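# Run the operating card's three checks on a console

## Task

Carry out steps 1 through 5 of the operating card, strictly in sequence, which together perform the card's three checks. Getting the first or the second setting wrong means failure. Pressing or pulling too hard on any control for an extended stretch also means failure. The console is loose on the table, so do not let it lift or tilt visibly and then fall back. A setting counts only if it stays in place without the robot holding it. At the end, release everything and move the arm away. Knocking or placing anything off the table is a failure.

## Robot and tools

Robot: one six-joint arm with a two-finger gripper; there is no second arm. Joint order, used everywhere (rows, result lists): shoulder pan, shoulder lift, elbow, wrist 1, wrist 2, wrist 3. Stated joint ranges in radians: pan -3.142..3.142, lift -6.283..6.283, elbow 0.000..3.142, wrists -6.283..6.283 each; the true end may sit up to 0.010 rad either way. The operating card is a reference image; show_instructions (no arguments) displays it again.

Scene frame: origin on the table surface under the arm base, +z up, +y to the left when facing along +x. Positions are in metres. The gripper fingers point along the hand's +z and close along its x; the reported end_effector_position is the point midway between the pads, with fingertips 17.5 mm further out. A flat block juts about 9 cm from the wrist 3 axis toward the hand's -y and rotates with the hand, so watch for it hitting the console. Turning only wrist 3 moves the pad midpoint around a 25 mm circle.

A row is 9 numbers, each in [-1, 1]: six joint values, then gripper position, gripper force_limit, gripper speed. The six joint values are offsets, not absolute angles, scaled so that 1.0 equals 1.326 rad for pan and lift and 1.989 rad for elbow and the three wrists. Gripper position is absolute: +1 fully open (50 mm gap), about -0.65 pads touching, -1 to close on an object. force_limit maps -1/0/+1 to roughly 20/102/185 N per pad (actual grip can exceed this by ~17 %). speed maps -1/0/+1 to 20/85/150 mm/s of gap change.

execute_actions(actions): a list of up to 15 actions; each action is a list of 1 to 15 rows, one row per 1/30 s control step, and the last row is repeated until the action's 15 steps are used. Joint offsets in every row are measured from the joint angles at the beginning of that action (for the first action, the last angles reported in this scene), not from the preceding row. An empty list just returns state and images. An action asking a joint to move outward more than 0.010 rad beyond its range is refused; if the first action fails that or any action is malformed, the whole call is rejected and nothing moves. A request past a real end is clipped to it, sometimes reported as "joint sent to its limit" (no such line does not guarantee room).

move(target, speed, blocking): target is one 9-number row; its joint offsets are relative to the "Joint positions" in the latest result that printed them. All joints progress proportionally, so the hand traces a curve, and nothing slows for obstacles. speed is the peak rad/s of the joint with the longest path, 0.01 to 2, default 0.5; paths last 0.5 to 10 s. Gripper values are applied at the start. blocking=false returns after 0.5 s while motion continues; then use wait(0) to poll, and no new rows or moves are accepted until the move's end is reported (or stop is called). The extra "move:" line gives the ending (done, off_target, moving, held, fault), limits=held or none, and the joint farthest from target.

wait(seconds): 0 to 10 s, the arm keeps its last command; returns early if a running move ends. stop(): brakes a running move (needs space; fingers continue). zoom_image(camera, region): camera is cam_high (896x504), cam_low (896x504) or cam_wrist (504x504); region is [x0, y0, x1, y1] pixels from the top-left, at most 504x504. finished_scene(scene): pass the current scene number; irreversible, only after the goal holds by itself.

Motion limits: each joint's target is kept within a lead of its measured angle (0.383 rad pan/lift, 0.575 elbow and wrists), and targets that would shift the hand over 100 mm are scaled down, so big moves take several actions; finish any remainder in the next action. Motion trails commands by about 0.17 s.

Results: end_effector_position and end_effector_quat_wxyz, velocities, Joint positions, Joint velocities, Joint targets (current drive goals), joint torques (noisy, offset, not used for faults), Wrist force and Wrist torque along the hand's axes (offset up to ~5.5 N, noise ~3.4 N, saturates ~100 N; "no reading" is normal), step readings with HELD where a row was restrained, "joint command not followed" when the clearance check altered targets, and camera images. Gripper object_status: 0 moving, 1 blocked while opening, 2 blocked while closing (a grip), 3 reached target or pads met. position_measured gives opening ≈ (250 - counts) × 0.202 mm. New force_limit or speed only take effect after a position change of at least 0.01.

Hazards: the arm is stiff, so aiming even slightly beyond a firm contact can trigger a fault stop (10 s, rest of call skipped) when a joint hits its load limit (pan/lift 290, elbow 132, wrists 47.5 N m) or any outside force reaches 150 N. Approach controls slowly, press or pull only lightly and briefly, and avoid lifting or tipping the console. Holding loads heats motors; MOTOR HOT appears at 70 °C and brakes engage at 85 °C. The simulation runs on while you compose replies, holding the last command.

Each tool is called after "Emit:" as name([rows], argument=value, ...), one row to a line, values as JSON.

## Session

Emit:
execute_actions(actions=[])

Emit:
show_instructions()

Scene clock: 0.00 s.
end_effector_position=(+0.2626, +0.3303, +0.2804) position_measured=3 object_status=3 end_effector_quat_wxyz=(-0.136, -0.588, +0.797, -0.017) end_effector_velocity=(-0.000, +0.000, -0.000) end_effector_angular_velocity=(-0.001, -0.000, -0.000)
Joint names: [shoulder pan, shoulder lift, elbow, wrist 1, wrist 2, wrist 3]
Joint positions: [-0.775 -2.34   2.275 -0.946 -1.295  2.55 ]
Joint velocities: [ 0.    -0.001  0.    -0.    -0.     0.001]
Joint torques (N m, as the arm reports them, + toward a larger angle): no reading
Wrist force (N, on the end effector, along its own x y z axes, offset not removed): no reading
Wrist torque (N m, same axes, about the end effector's origin, offset not removed): no reading
Joint targets: [-0.775 -2.340 2.275 -0.946 -1.295 2.550]
camera_calibration (this result's frames):
cam_wrist: T_world_to_cam=[[-0.30436, -0.913715, 0.269239, 0.305258], [-0.813419, 0.39639, 0.425704, -0.0367474], [-0.495695, -0.089437, -0.863879, 0.549672], [0, 0, 0, 1]] pos_world=[0.335487, 0.342647, 0.408306]

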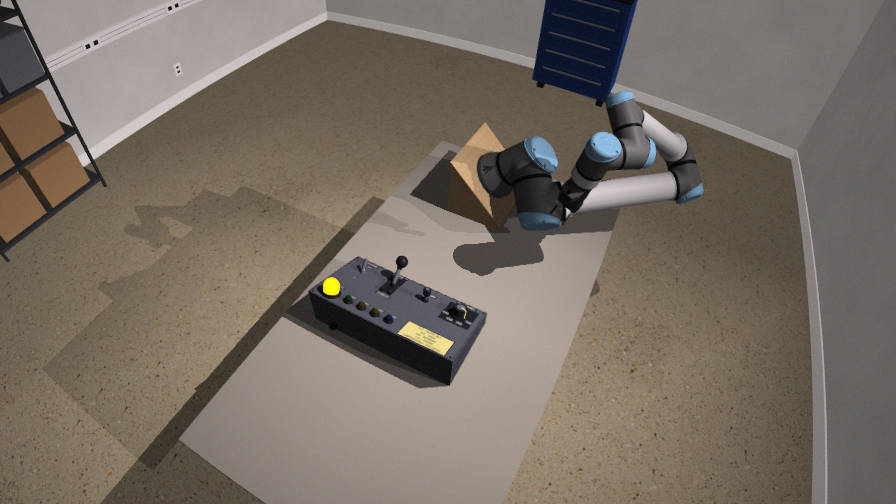

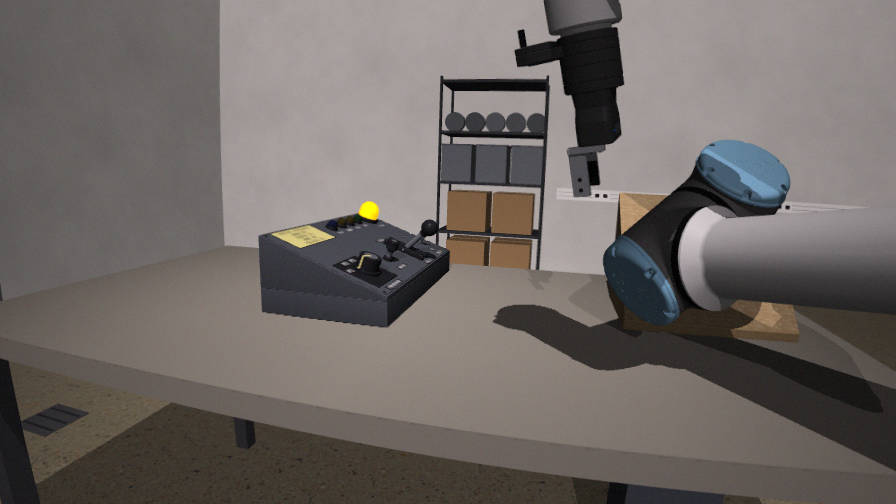

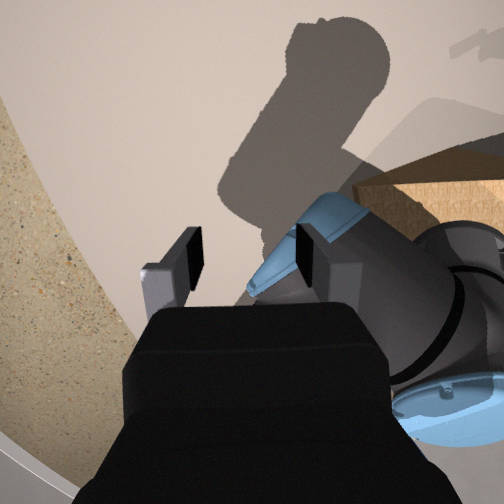

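Reference images for this scene: operating card.

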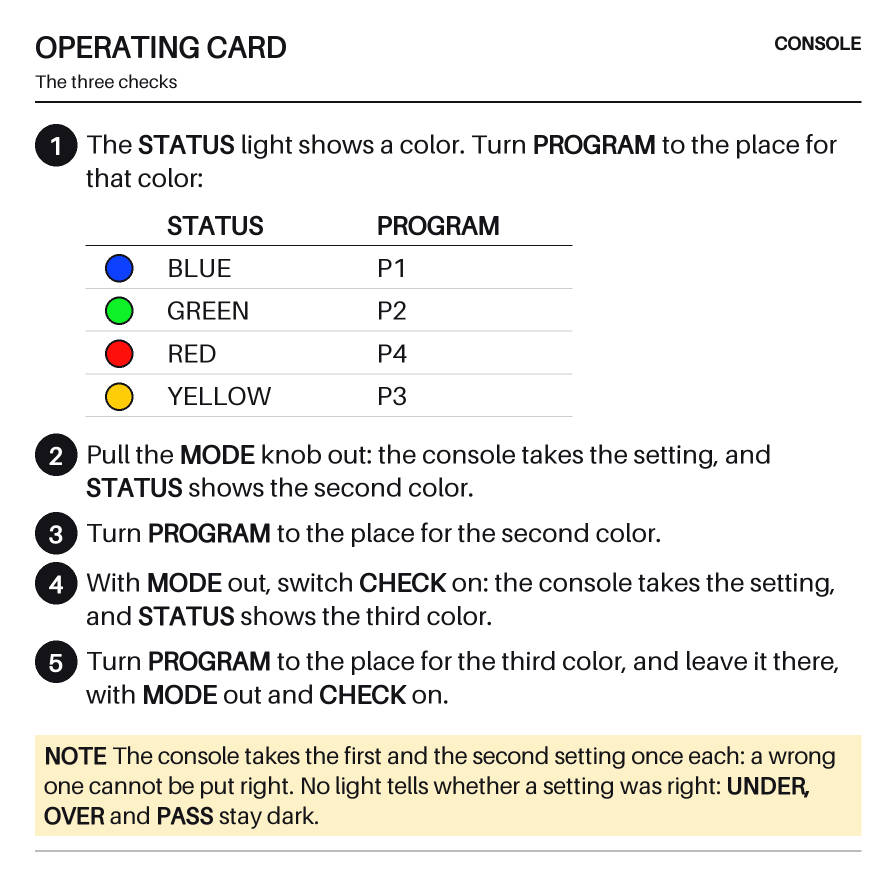

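Emit:
zoom_image(camera="cam_low", region=[250, 190, 470, 340])

Emit:
zoom_image(camera="cam_high", region=[300, 240, 510, 390])

Region (250, 190, 470, 340) of cam_low's 896x504 image, scaled by 2.291, with more detail than that image has; it fills the top 344 rows of this view, and the rest is white.

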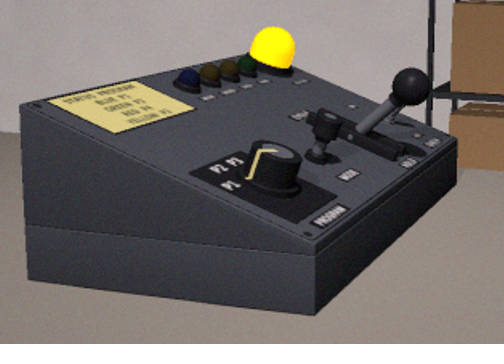

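Region (300, 240, 510, 390) of cam_high's 896x504 image, scaled by 2.400, with more detail than that image has; it fills the top 360 rows of this view, and the rest is white.

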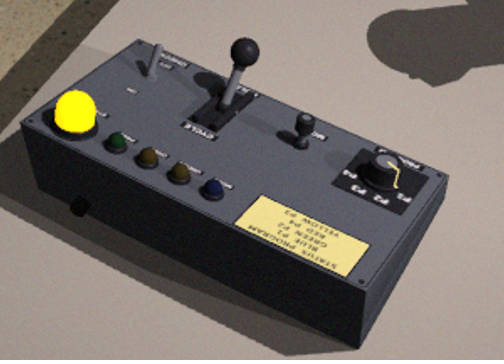

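Emit:
move(target=[0.041,0.4766,0.0769,-0.565,0.2744,-0.018,1,-0.88,0], speed=1.0)

Scene clock: 23.53 s.
end_effector_position=(+0.5953, +0.1630, +0.2348) position_measured=3 object_status=3 end_effector_quat_wxyz=(-0.125, +0.696, -0.696, +0.122) end_effector_velocity=(-0.000, -0.001, -0.001) end_effector_angular_velocity=(+0.001, -0.000, -0.001)
Joint names: [shoulder pan, shoulder lift, elbow, wrist 1, wrist 2, wrist 3]
Joint positions: [-0.721 -1.708  2.428 -2.069 -0.75   2.515]
Joint velocities: [-0.     0.002  0.001 -0.002  0.001 -0.   ]
Joint torques (N m, as the arm reports them, + toward a larger angle): [-20.21  15.85 -33.81  -7.33   3.53  -1.58]
Wrist force (N, on the end effector, along its own x y z axes, offset not removed): [-1.4 0.1 5.6]
Wrist torque (N m, same axes, about the end effector's origin, offset not removed): [0.26 0.13 0.02]
Joint targets: [-0.721 -1.708 2.428 -2.070 -0.750 2.515]
move: done; limits=none; farthest joint: the shoulder pan, 0.000 radians from its target (0.054 radians at the start)
camera_calibration (this result's frames):
cam_wrist: T_world_to_cam=[[-0.0483162, -0.998806, 0.00727257, 0.188907], [-0.998639, 0.0481623, -0.020026, 0.591301], [0.0196518, -0.00823025, -0.999773, 0.372162], [0, 0, 0, 1]] pos_world=[0.59231, 0.163266, 0.382545]

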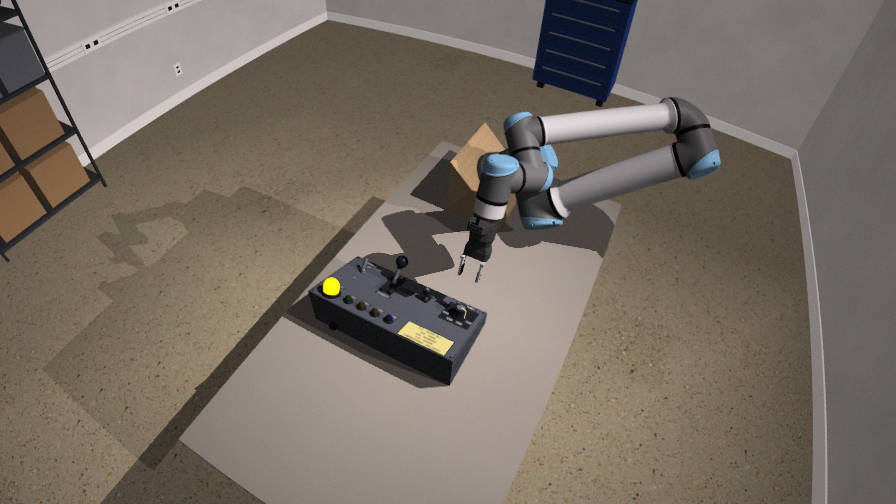

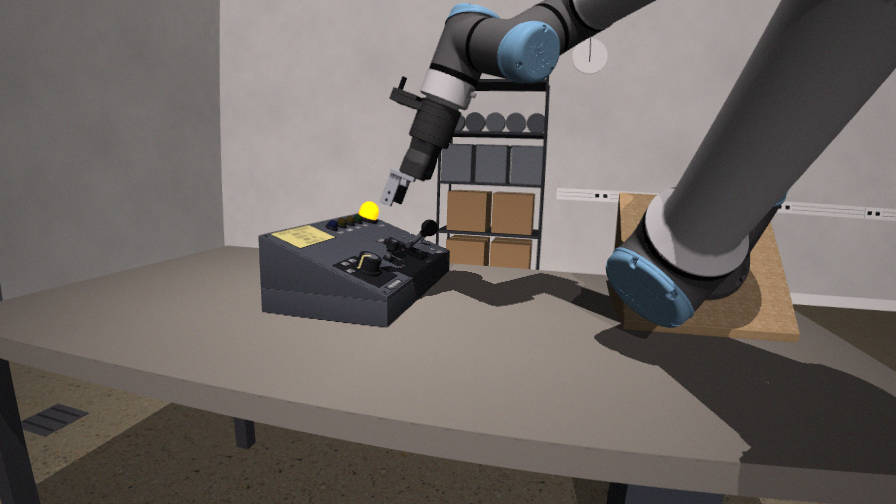

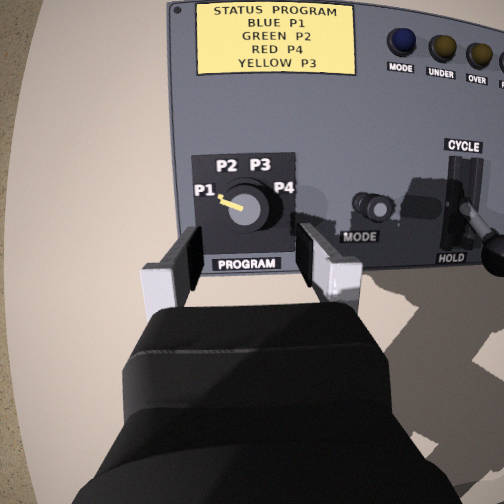

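Emit:
zoom_image(camera="cam_wrist", region=[170, 140, 330, 300])

Region (170, 140, 330, 300) of cam_wrist's 504x504 image, scaled by 3.150, with more detail than that image has.

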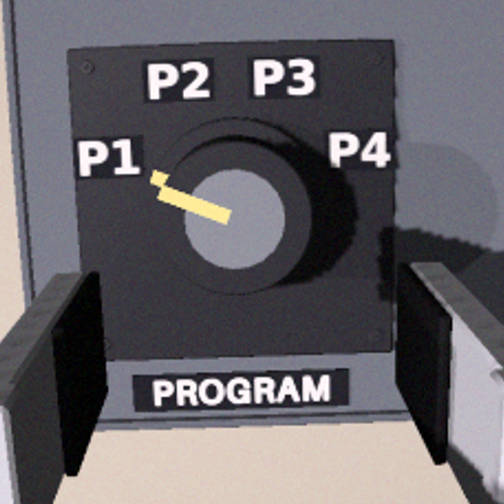

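Emit:
move(target=[0.105,0.1633,0.0185,-0.2034,0.0105,-0.2928,1,-0.88,0], speed=0.7)

Emit:
zoom_image(camera="cam_wrist", region=[170, 140, 330, 300])

Scene clock: 65.87 s.
end_effector_position=(+0.6285, +0.1664, +0.1428) position_measured=3 object_status=3 end_effector_quat_wxyz=(-0.069, +0.910, -0.377, +0.160) end_effector_velocity=(-0.000, -0.000, -0.000) end_effector_angular_velocity=(-0.001, -0.000, +0.003)
Joint names: [shoulder pan, shoulder lift, elbow, wrist 1, wrist 2, wrist 3]
Joint positions: [-0.582 -1.492  2.465 -2.473 -0.729  1.933]
Joint velocities: [-0.001  0.001  0.    -0.001  0.001 -0.004]
Joint torques (N m, as the arm reports them, + toward a larger angle): [-24.87   0.17 -29.41  -7.56   3.01  -1.26]
Wrist force (N, on the end effector, along its own x y z axes, offset not removed): [-2.1 1.5 0.2]
Wrist torque (N m, same axes, about the end effector's origin, offset not removed): [0.38 0.13 0.06]
Joint targets: [-0.581 -1.492 2.465 -2.474 -0.729 1.932]
move: done; limits=none; farthest joint: the shoulder pan, 0.000 radians from its target (0.139 radians at the start)
camera_calibration (this result's frames):
cam_wrist: T_world_to_cam=[[0.627001, -0.736079, 0.255062, -0.308915], [-0.770089, -0.635082, 0.0602838, 0.581054], [0.117612, -0.234219, -0.965044, 0.250608], [0, 0, 0, 1]] pos_world=[0.611679, 0.200328, 0.285612]

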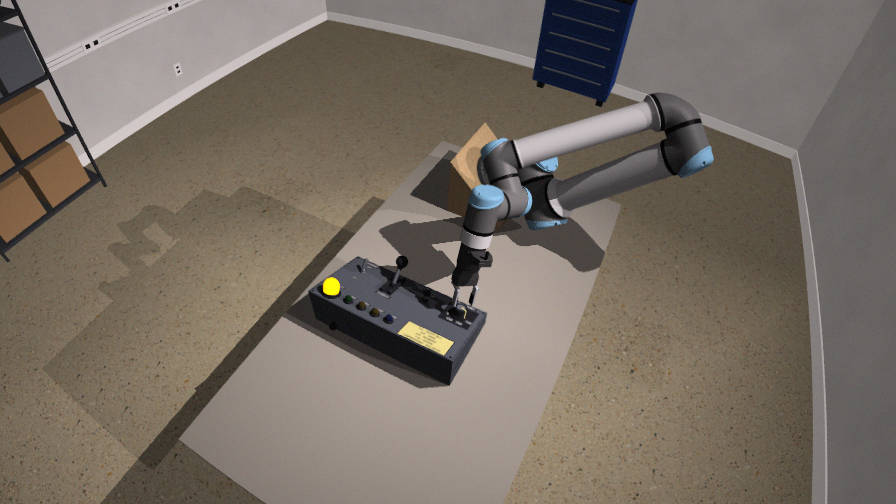

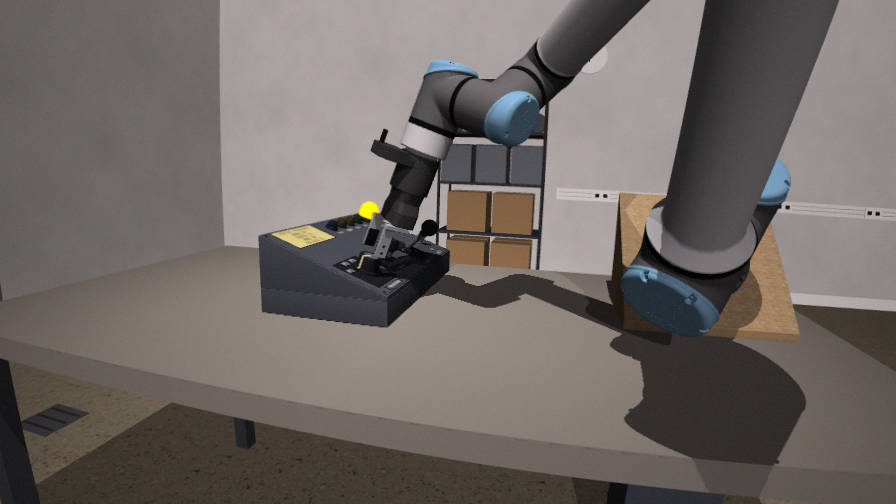

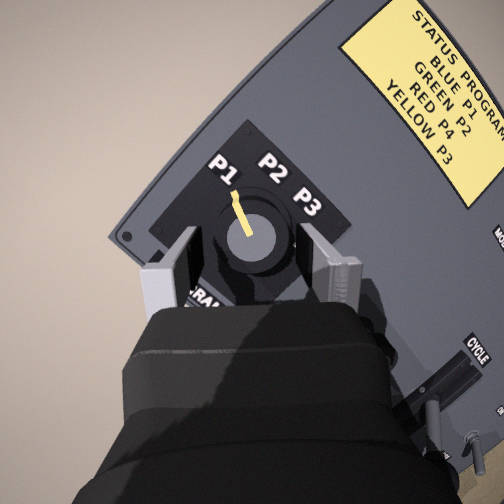

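Region (170, 140, 330, 300) of cam_wrist's 504x504 image, scaled by 3.150, with more detail than that image has.

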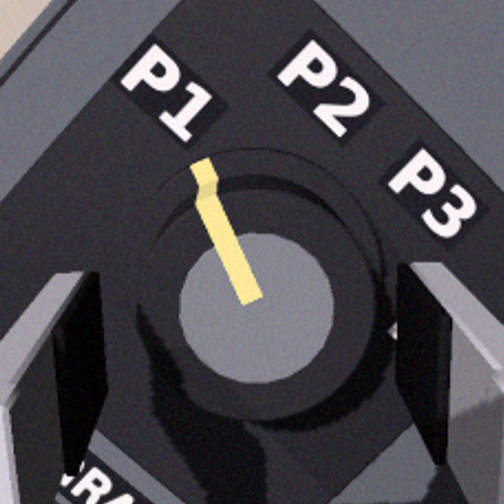

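Emit:
execute_actions(actions=[])

Scene clock: 111.77 s.
end_effector_position=(+0.6285, +0.1664, +0.1427) position_measured=3 object_status=3 end_effector_quat_wxyz=(-0.069, +0.910, -0.376, +0.160) end_effector_velocity=(-0.000, +0.000, -0.001) end_effector_angular_velocity=(-0.000, +0.001, +0.002)
Joint names: [shoulder pan, shoulder lift, elbow, wrist 1, wrist 2, wrist 3]
Joint positions: [-0.581 -1.492  2.465 -2.474 -0.729  1.932]
Joint velocities: [ 0.001  0.    -0.     0.001 -0.    -0.002]
Joint torques (N m, as the arm reports them, + toward a larger angle): [-24.67   3.34 -28.39  -6.85   3.36  -1.34]
Wrist force (N, on the end effector, along its own x y z axes, offset not removed): [-2.0 1.2 1.0]
Wrist torque (N m, same axes, about the end effector's origin, offset not removed): [0.24 0.24 0.01]
Joint targets: [-0.581 -1.492 2.465 -2.474 -0.729 1.932]
camera_calibration (this result's frames):
cam_wrist: T_world_to_cam=[[0.627353, -0.735738, 0.255183, -0.309196], [-0.769785, -0.63544, 0.0603897, 0.58092], [0.117722, -0.234322, -0.965005, 0.250483], [0, 0, 0, 1]] pos_world=[0.611671, 0.200346, 0.285538]

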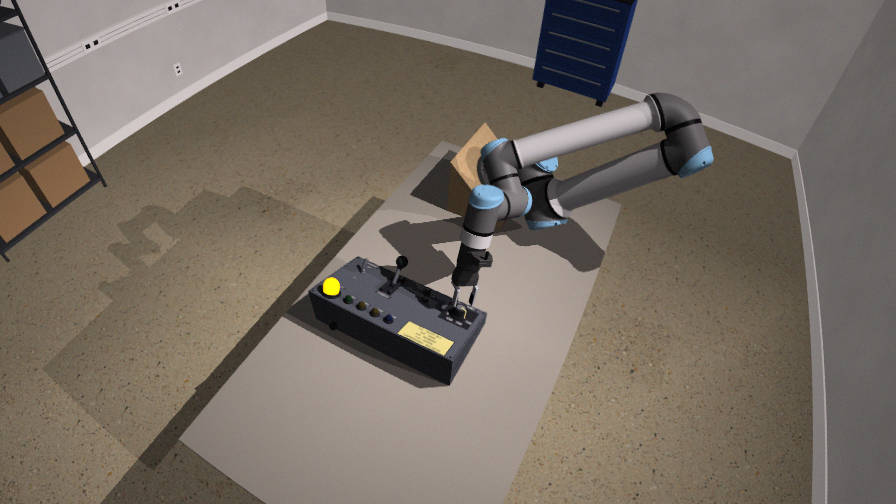

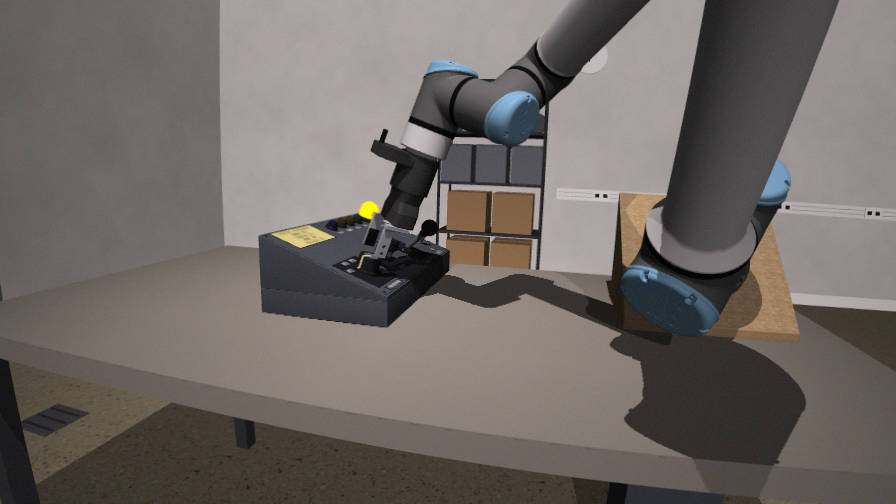

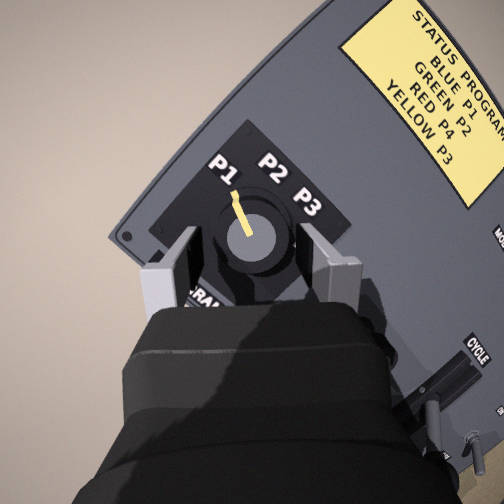

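Emit:
move(target=[0.0333,0.0506,0.0006,-0.0593,0,0.0334,1,-0.88,0], speed=0.15)

Emit:
zoom_image(camera="cam_wrist", region=[170,160,330,320])

Scene clock: 136.50 s.
end_effector_position=(+0.6395, +0.1655, +0.1157) position_measured=3 object_status=3 end_effector_quat_wxyz=(-0.068, +0.910, -0.377, +0.160) end_effector_velocity=(+0.000, -0.000, -0.001) end_effector_angular_velocity=(+0.001, +0.001, -0.002)
Joint names: [shoulder pan, shoulder lift, elbow, wrist 1, wrist 2, wrist 3]
Joint positions: [-0.537 -1.425  2.466 -2.591 -0.729  1.999]
Joint velocities: [ 0.002  0.003 -0.001 -0.003  0.     0.004]
Joint torques (N m, as the arm reports them, + toward a larger angle): [-25.99   0.72 -25.95  -7.35   3.69   2.74]
Wrist force (N, on the end effector, along its own x y z axes, offset not removed): [-2.9 -2.4 -2.5]
Wrist torque (N m, same axes, about the end effector's origin, offset not removed): [-0.46 0.44 -0.01]
Joint targets: [-0.537 -1.425 2.466 -2.592 -0.729 1.999]
move: done; limits=none; farthest joint: the shoulder pan, 0.001 radians from its target (0.045 radians at the start)
camera_calibration (this result's frames):
cam_wrist: T_world_to_cam=[[0.627021, -0.735695, 0.25612, -0.309816], [-0.77017, -0.634819, 0.0619964, 0.590332], [0.116979, -0.236129, -0.964655, 0.223598], [0, 0, 0, 1]] pos_world=[0.622761, 0.199622, 0.258446]

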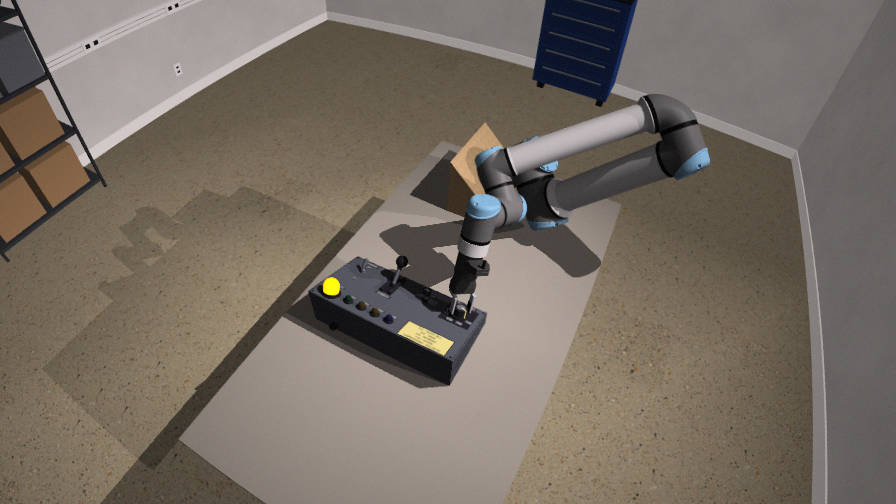

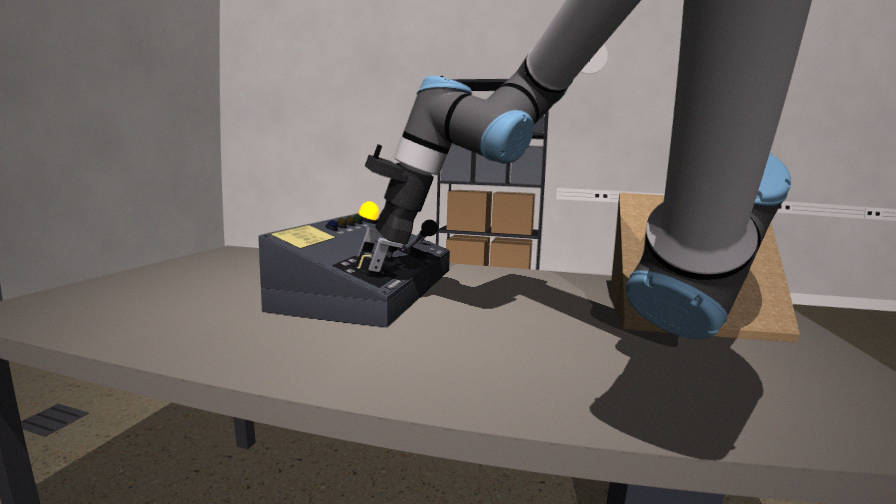

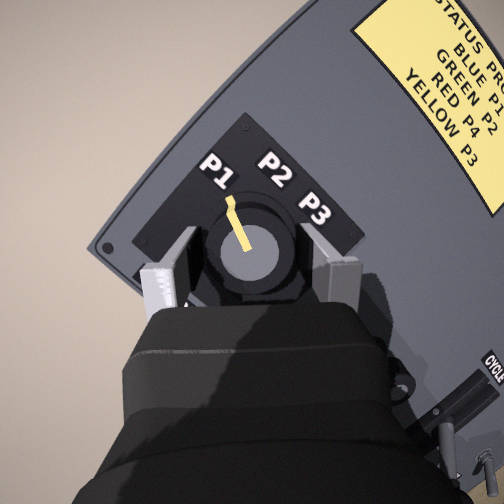

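Region (170, 160, 330, 320) of cam_wrist's 504x504 image, scaled by 3.150, with more detail than that image has.

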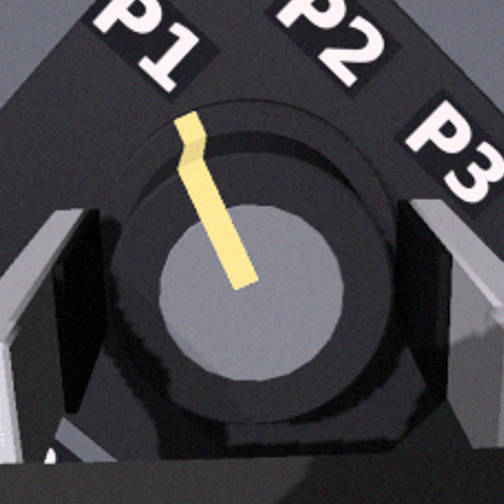

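Emit:
execute_actions([
  [[0.0009,-0.0002,-0.0007,0.0001,0,0.0009,1,-0.88,-0.6]],
  [[0,0,0,0,0,0,-1,-0.88,-0.6]],
])

Scene clock: 147.57 s.
end_effector_position=(+0.6402, +0.1661, +0.1159) position_measured=36 object_status=2 end_effector_quat_wxyz=(-0.068, +0.910, -0.377, +0.161) end_effector_velocity=(+0.000, +0.001, +0.000) end_effector_angular_velocity=(-0.001, -0.001, +0.002)
Joint names: [shoulder pan, shoulder lift, elbow, wrist 1, wrist 2, wrist 3]
Joint positions: [-0.536 -1.425  2.465 -2.591 -0.729  2.   ]
Joint velocities: [ 0.001 -0.001 -0.001 -0.001 -0.     0.   ]
Joint torques (N m, as the arm reports them, + toward a larger angle): [-30.42 -19.27 -38.69  -1.7    2.09   1.99]
Wrist force (N, on the end effector, along its own x y z axes, offset not removed): [-9.6 2.8 -4.6]
Wrist torque (N m, same axes, about the end effector's origin, offset not removed): [0.60 0.69 0.16]
Joint targets: [-0.536 -1.425 2.465 -2.591 -0.729 2.000]
Step readings (joint positions; steps 1 to 15: 1st action; 16 to 30: 2nd action):
0: [-0.537 -1.425 2.466 -2.592 -0.729 1.999]
1: [-0.537 -1.425 2.466 -2.592 -0.729 1.999]
2: [-0.537 -1.425 2.466 -2.592 -0.729 1.999]
4: [-0.537 -1.425 2.466 -2.592 -0.729 1.999]
8: [-0.536 -1.425 2.465 -2.591 -0.729 2.000]
15: [-0.536 -1.425 2.465 -2.591 -0.729 2.000]
16: [-0.536 -1.425 2.465 -2.591 -0.729 2.000]
17: [-0.536 -1.425 2.465 -2.591 -0.729 2.000]
19: [-0.536 -1.425 2.465 -2.591 -0.729 2.000]
23: [-0.536 -1.425 2.465 -2.591 -0.729 2.000]
30: Joint positions above
camera_calibration (this result's frames):
cam_wrist: T_world_to_cam=[[0.627049, -0.735655, 0.256166, -0.309849], [-0.770137, -0.634861, 0.061973, 0.591251], [0.117039, -0.236143, -0.964644, 0.223868], [0, 0, 0, 1]] pos_world=[0.623433, 0.200285, 0.258684]

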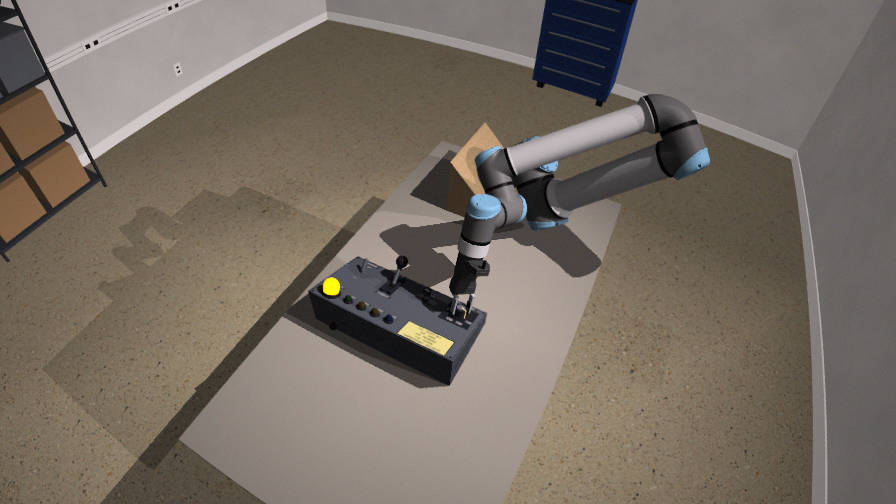

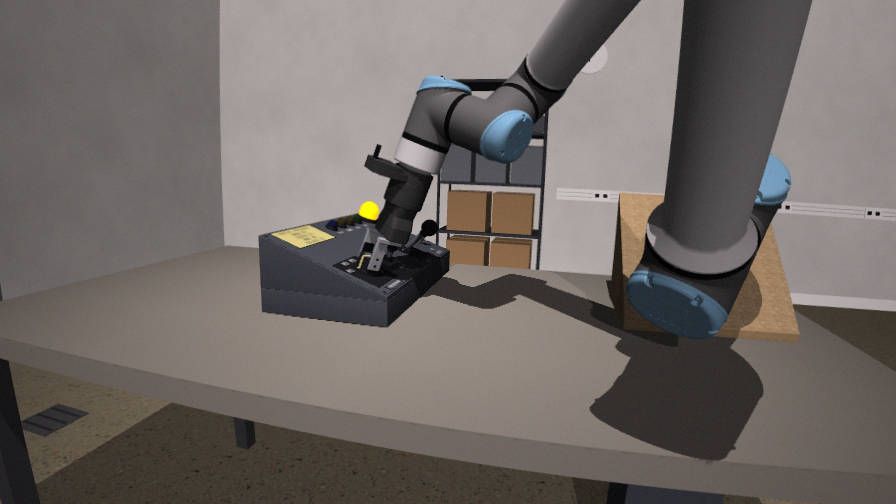

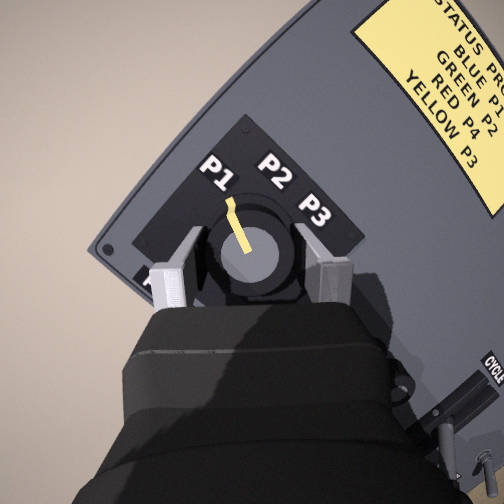

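Emit:
move(target=[0.00606,-0.01225,0.00448,-0.00086,0,0.2035,-1,-0.88,-0.6], speed=0.7)

Scene clock: 157.93 s.
end_effector_position=(+0.6404, +0.1662, +0.1160) position_measured=36 object_status=2 end_effector_quat_wxyz=(-0.098, +0.819, -0.547, +0.144) end_effector_velocity=(+0.000, +0.000, +0.000) end_effector_angular_velocity=(+0.002, -0.000, -0.003)
Joint names: [shoulder pan, shoulder lift, elbow, wrist 1, wrist 2, wrist 3]
Joint positions: [-0.528 -1.441  2.473 -2.593 -0.729  2.405]
Joint velocities: [-0.001  0.    -0.     0.001  0.001  0.003]
Joint torques (N m, as the arm reports them, + toward a larger angle): [-20.27 -28.32 -28.7   -7.86   7.8    2.88]
Wrist force (N, on the end effector, along its own x y z axes, offset not removed): [11.3 9.6 -3.6]
Wrist torque (N m, same axes, about the end effector's origin, offset not removed): [0.19 0.31 0.00]
Joint targets: [-0.528 -1.441 2.473 -2.593 -0.729 2.405]
move: done; limits=none; farthest joint: the shoulder pan, 0.000 radians from its target (0.008 radians at the start)
camera_calibration (this result's frames):
cam_wrist: T_world_to_cam=[[0.31481, -0.938521, 0.141677, -0.062958], [-0.947987, -0.318304, -0.00211005, 0.660197], [0.0470765, -0.133643, -0.989911, 0.254654], [0, 0, 0, 1]] pos_world=[0.633689, 0.185088, 0.262398]

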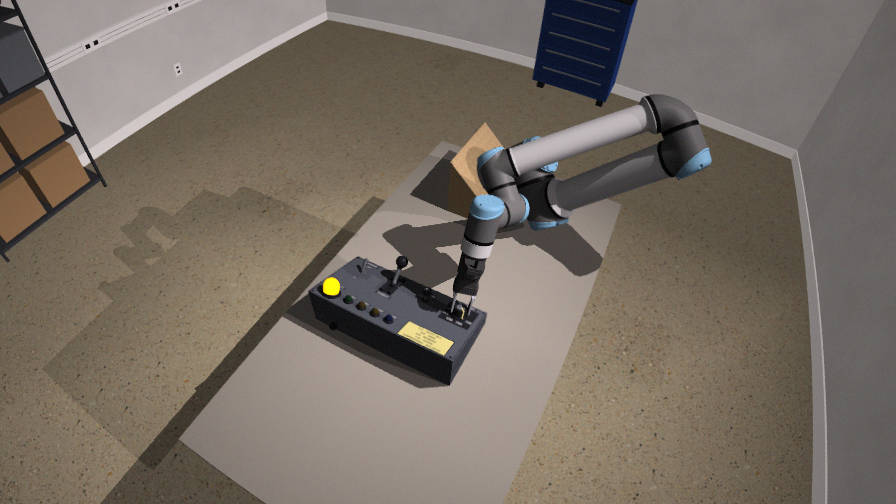

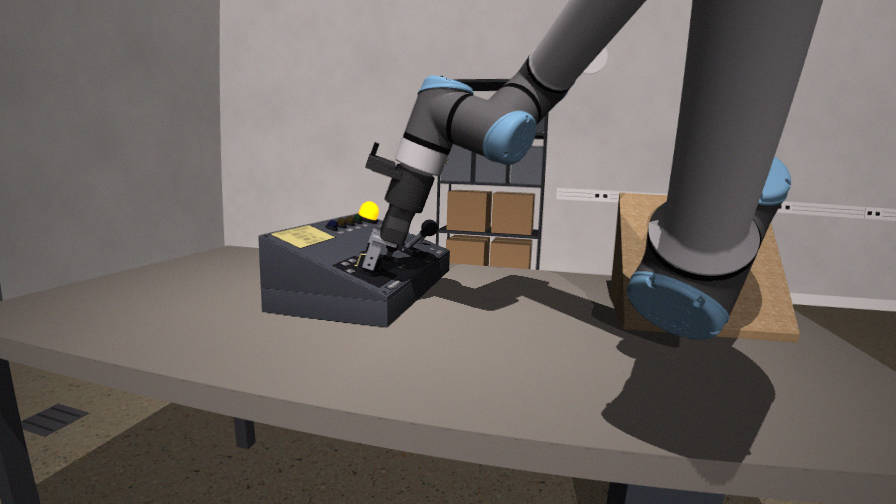

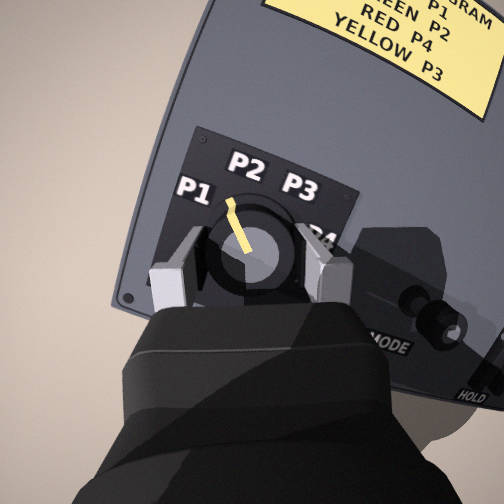

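Emit:
move(target=[0.00802,-0.01065,0.00135,-0.00026,0,0.2055,-1,-0.88,-0.6], speed=0.7)

Scene clock: 168.03 s.
end_effector_position=(+0.6403, +0.1657, +0.1160) position_measured=36 object_status=2 end_effector_quat_wxyz=(-0.124, +0.697, -0.696, +0.122) end_effector_velocity=(+0.000, +0.001, +0.000) end_effector_angular_velocity=(+0.001, -0.001, -0.000)
Joint names: [shoulder pan, shoulder lift, elbow, wrist 1, wrist 2, wrist 3]
Joint positions: [-0.518 -1.455  2.476 -2.593 -0.729  2.813]
Joint velocities: [ 0.001 -0.002  0.    -0.001  0.001  0.003]
Joint torques (N m, as the arm reports them, + toward a larger angle): [-23.36 -25.45 -26.65  -6.43   2.58   3.18]
Wrist force (N, on the end effector, along its own x y z axes, offset not removed): [-2.0 -2.3 6.0]
Wrist torque (N m, same axes, about the end effector's origin, offset not removed): [-0.05 1.61 0.07]
Joint targets: [-0.518 -1.455 2.476 -2.593 -0.729 2.813]
move: done; limits=none; farthest joint: the wrist 3, 0.001 radians from its target (0.409 radians at the start)
camera_calibration (this result's frames):
cam_wrist: T_world_to_cam=[[-0.0466531, -0.998866, 0.0094517, 0.19335], [-0.998724, 0.046459, -0.0198038, 0.63406], [0.0193422, -0.0103635, -0.999759, 0.25305], [0, 0, 0, 1]] pos_world=[0.637377, 0.166295, 0.263719]

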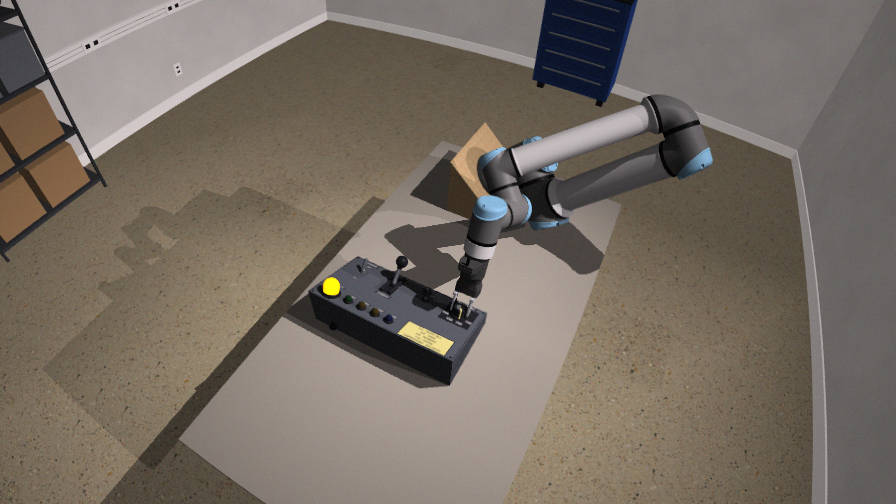

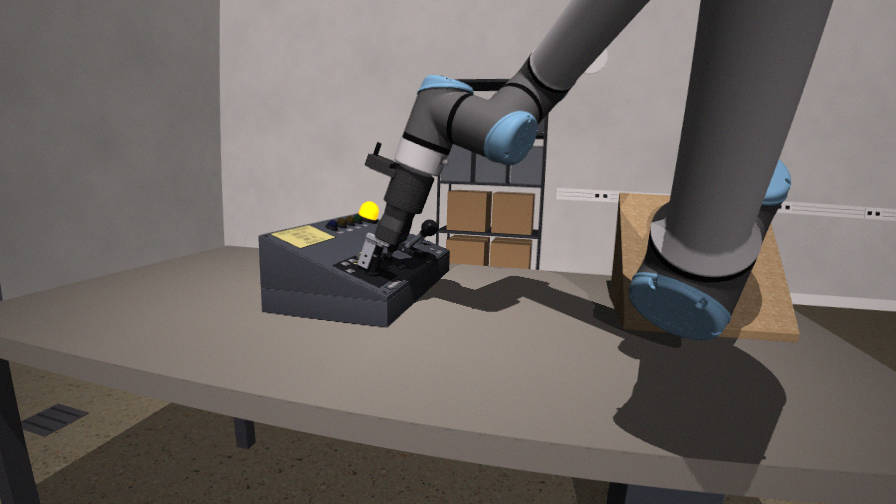

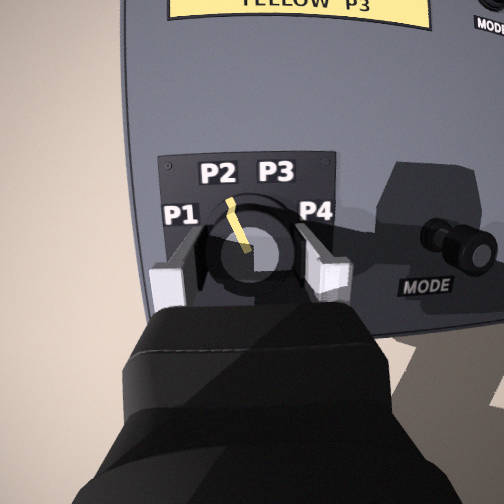

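Emit:
move(target=[0.00958,-0.00799,-0.0023,0.00043,0,0.2070,-1,-0.88,-0.6], speed=0.7)

Scene clock: 176.30 s.
end_effector_position=(+0.6402, +0.1654, +0.1160) position_measured=36 object_status=2 end_effector_quat_wxyz=(+0.146, -0.548, +0.818, -0.096) end_effector_velocity=(-0.001, +0.000, -0.001) end_effector_angular_velocity=(+0.001, +0.002, -0.002)
Joint names: [shoulder pan, shoulder lift, elbow, wrist 1, wrist 2, wrist 3]
Joint positions: [-0.505 -1.466  2.472 -2.593 -0.729  3.224]
Joint velocities: [0.001 0.001 0.001 0.    0.    0.001]
Joint torques (N m, as the arm reports them, + toward a larger angle): [-20.7  -25.95 -41.61  -0.71   4.36   2.71]
Wrist force (N, on the end effector, along its own x y z axes, offset not removed): [1.5 -2.0 0.8]
Wrist torque (N m, same axes, about the end effector's origin, offset not removed): [0.46 1.20 -0.01]
Joint targets: [-0.505 -1.466 2.472 -2.592 -0.729 3.225]
move: done; limits=none; farthest joint: the wrist 3, 0.001 radians from its target (0.411 radians at the start)
camera_calibration (this result's frames):
cam_wrist: T_world_to_cam=[[-0.402336, -0.907549, -0.120332, 0.420747], [-0.914705, 0.403952, 0.0117358, 0.517354], [0.0379574, 0.11479, -0.992664, 0.219608], [0, 0, 0, 1]] pos_world=[0.634172, 0.147654, 0.262555]

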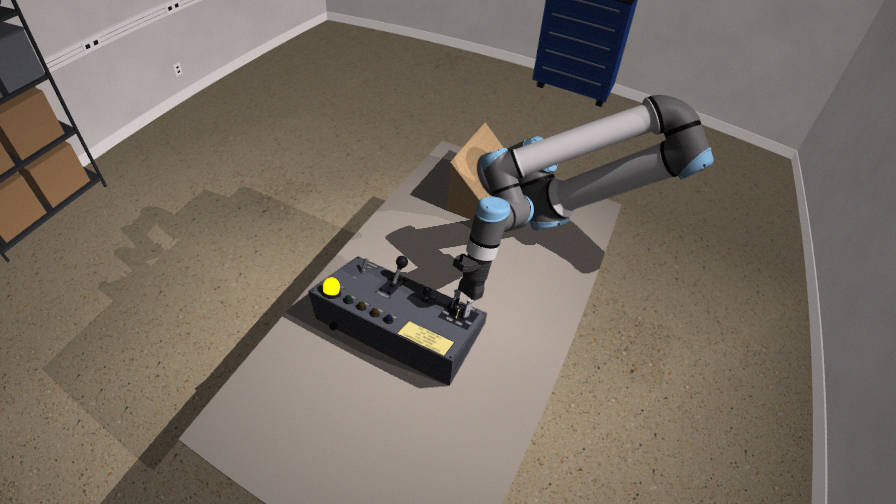

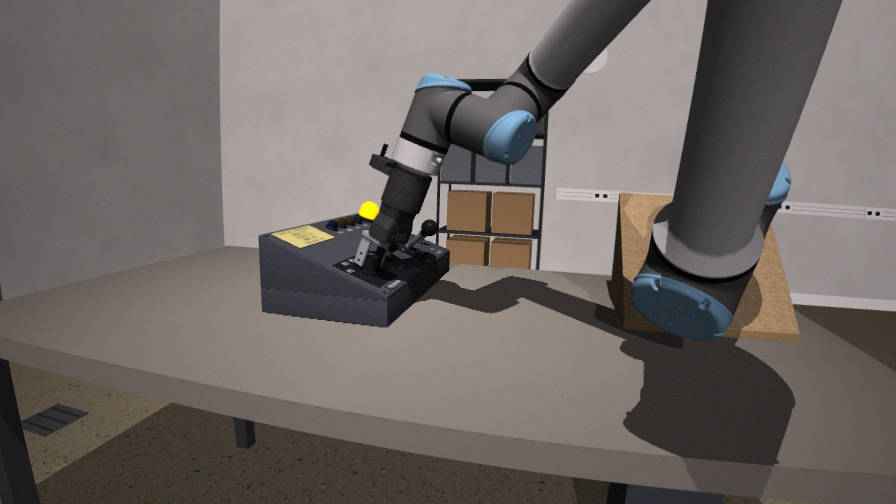

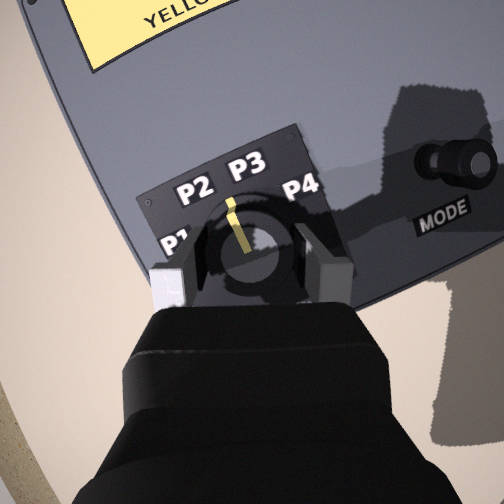

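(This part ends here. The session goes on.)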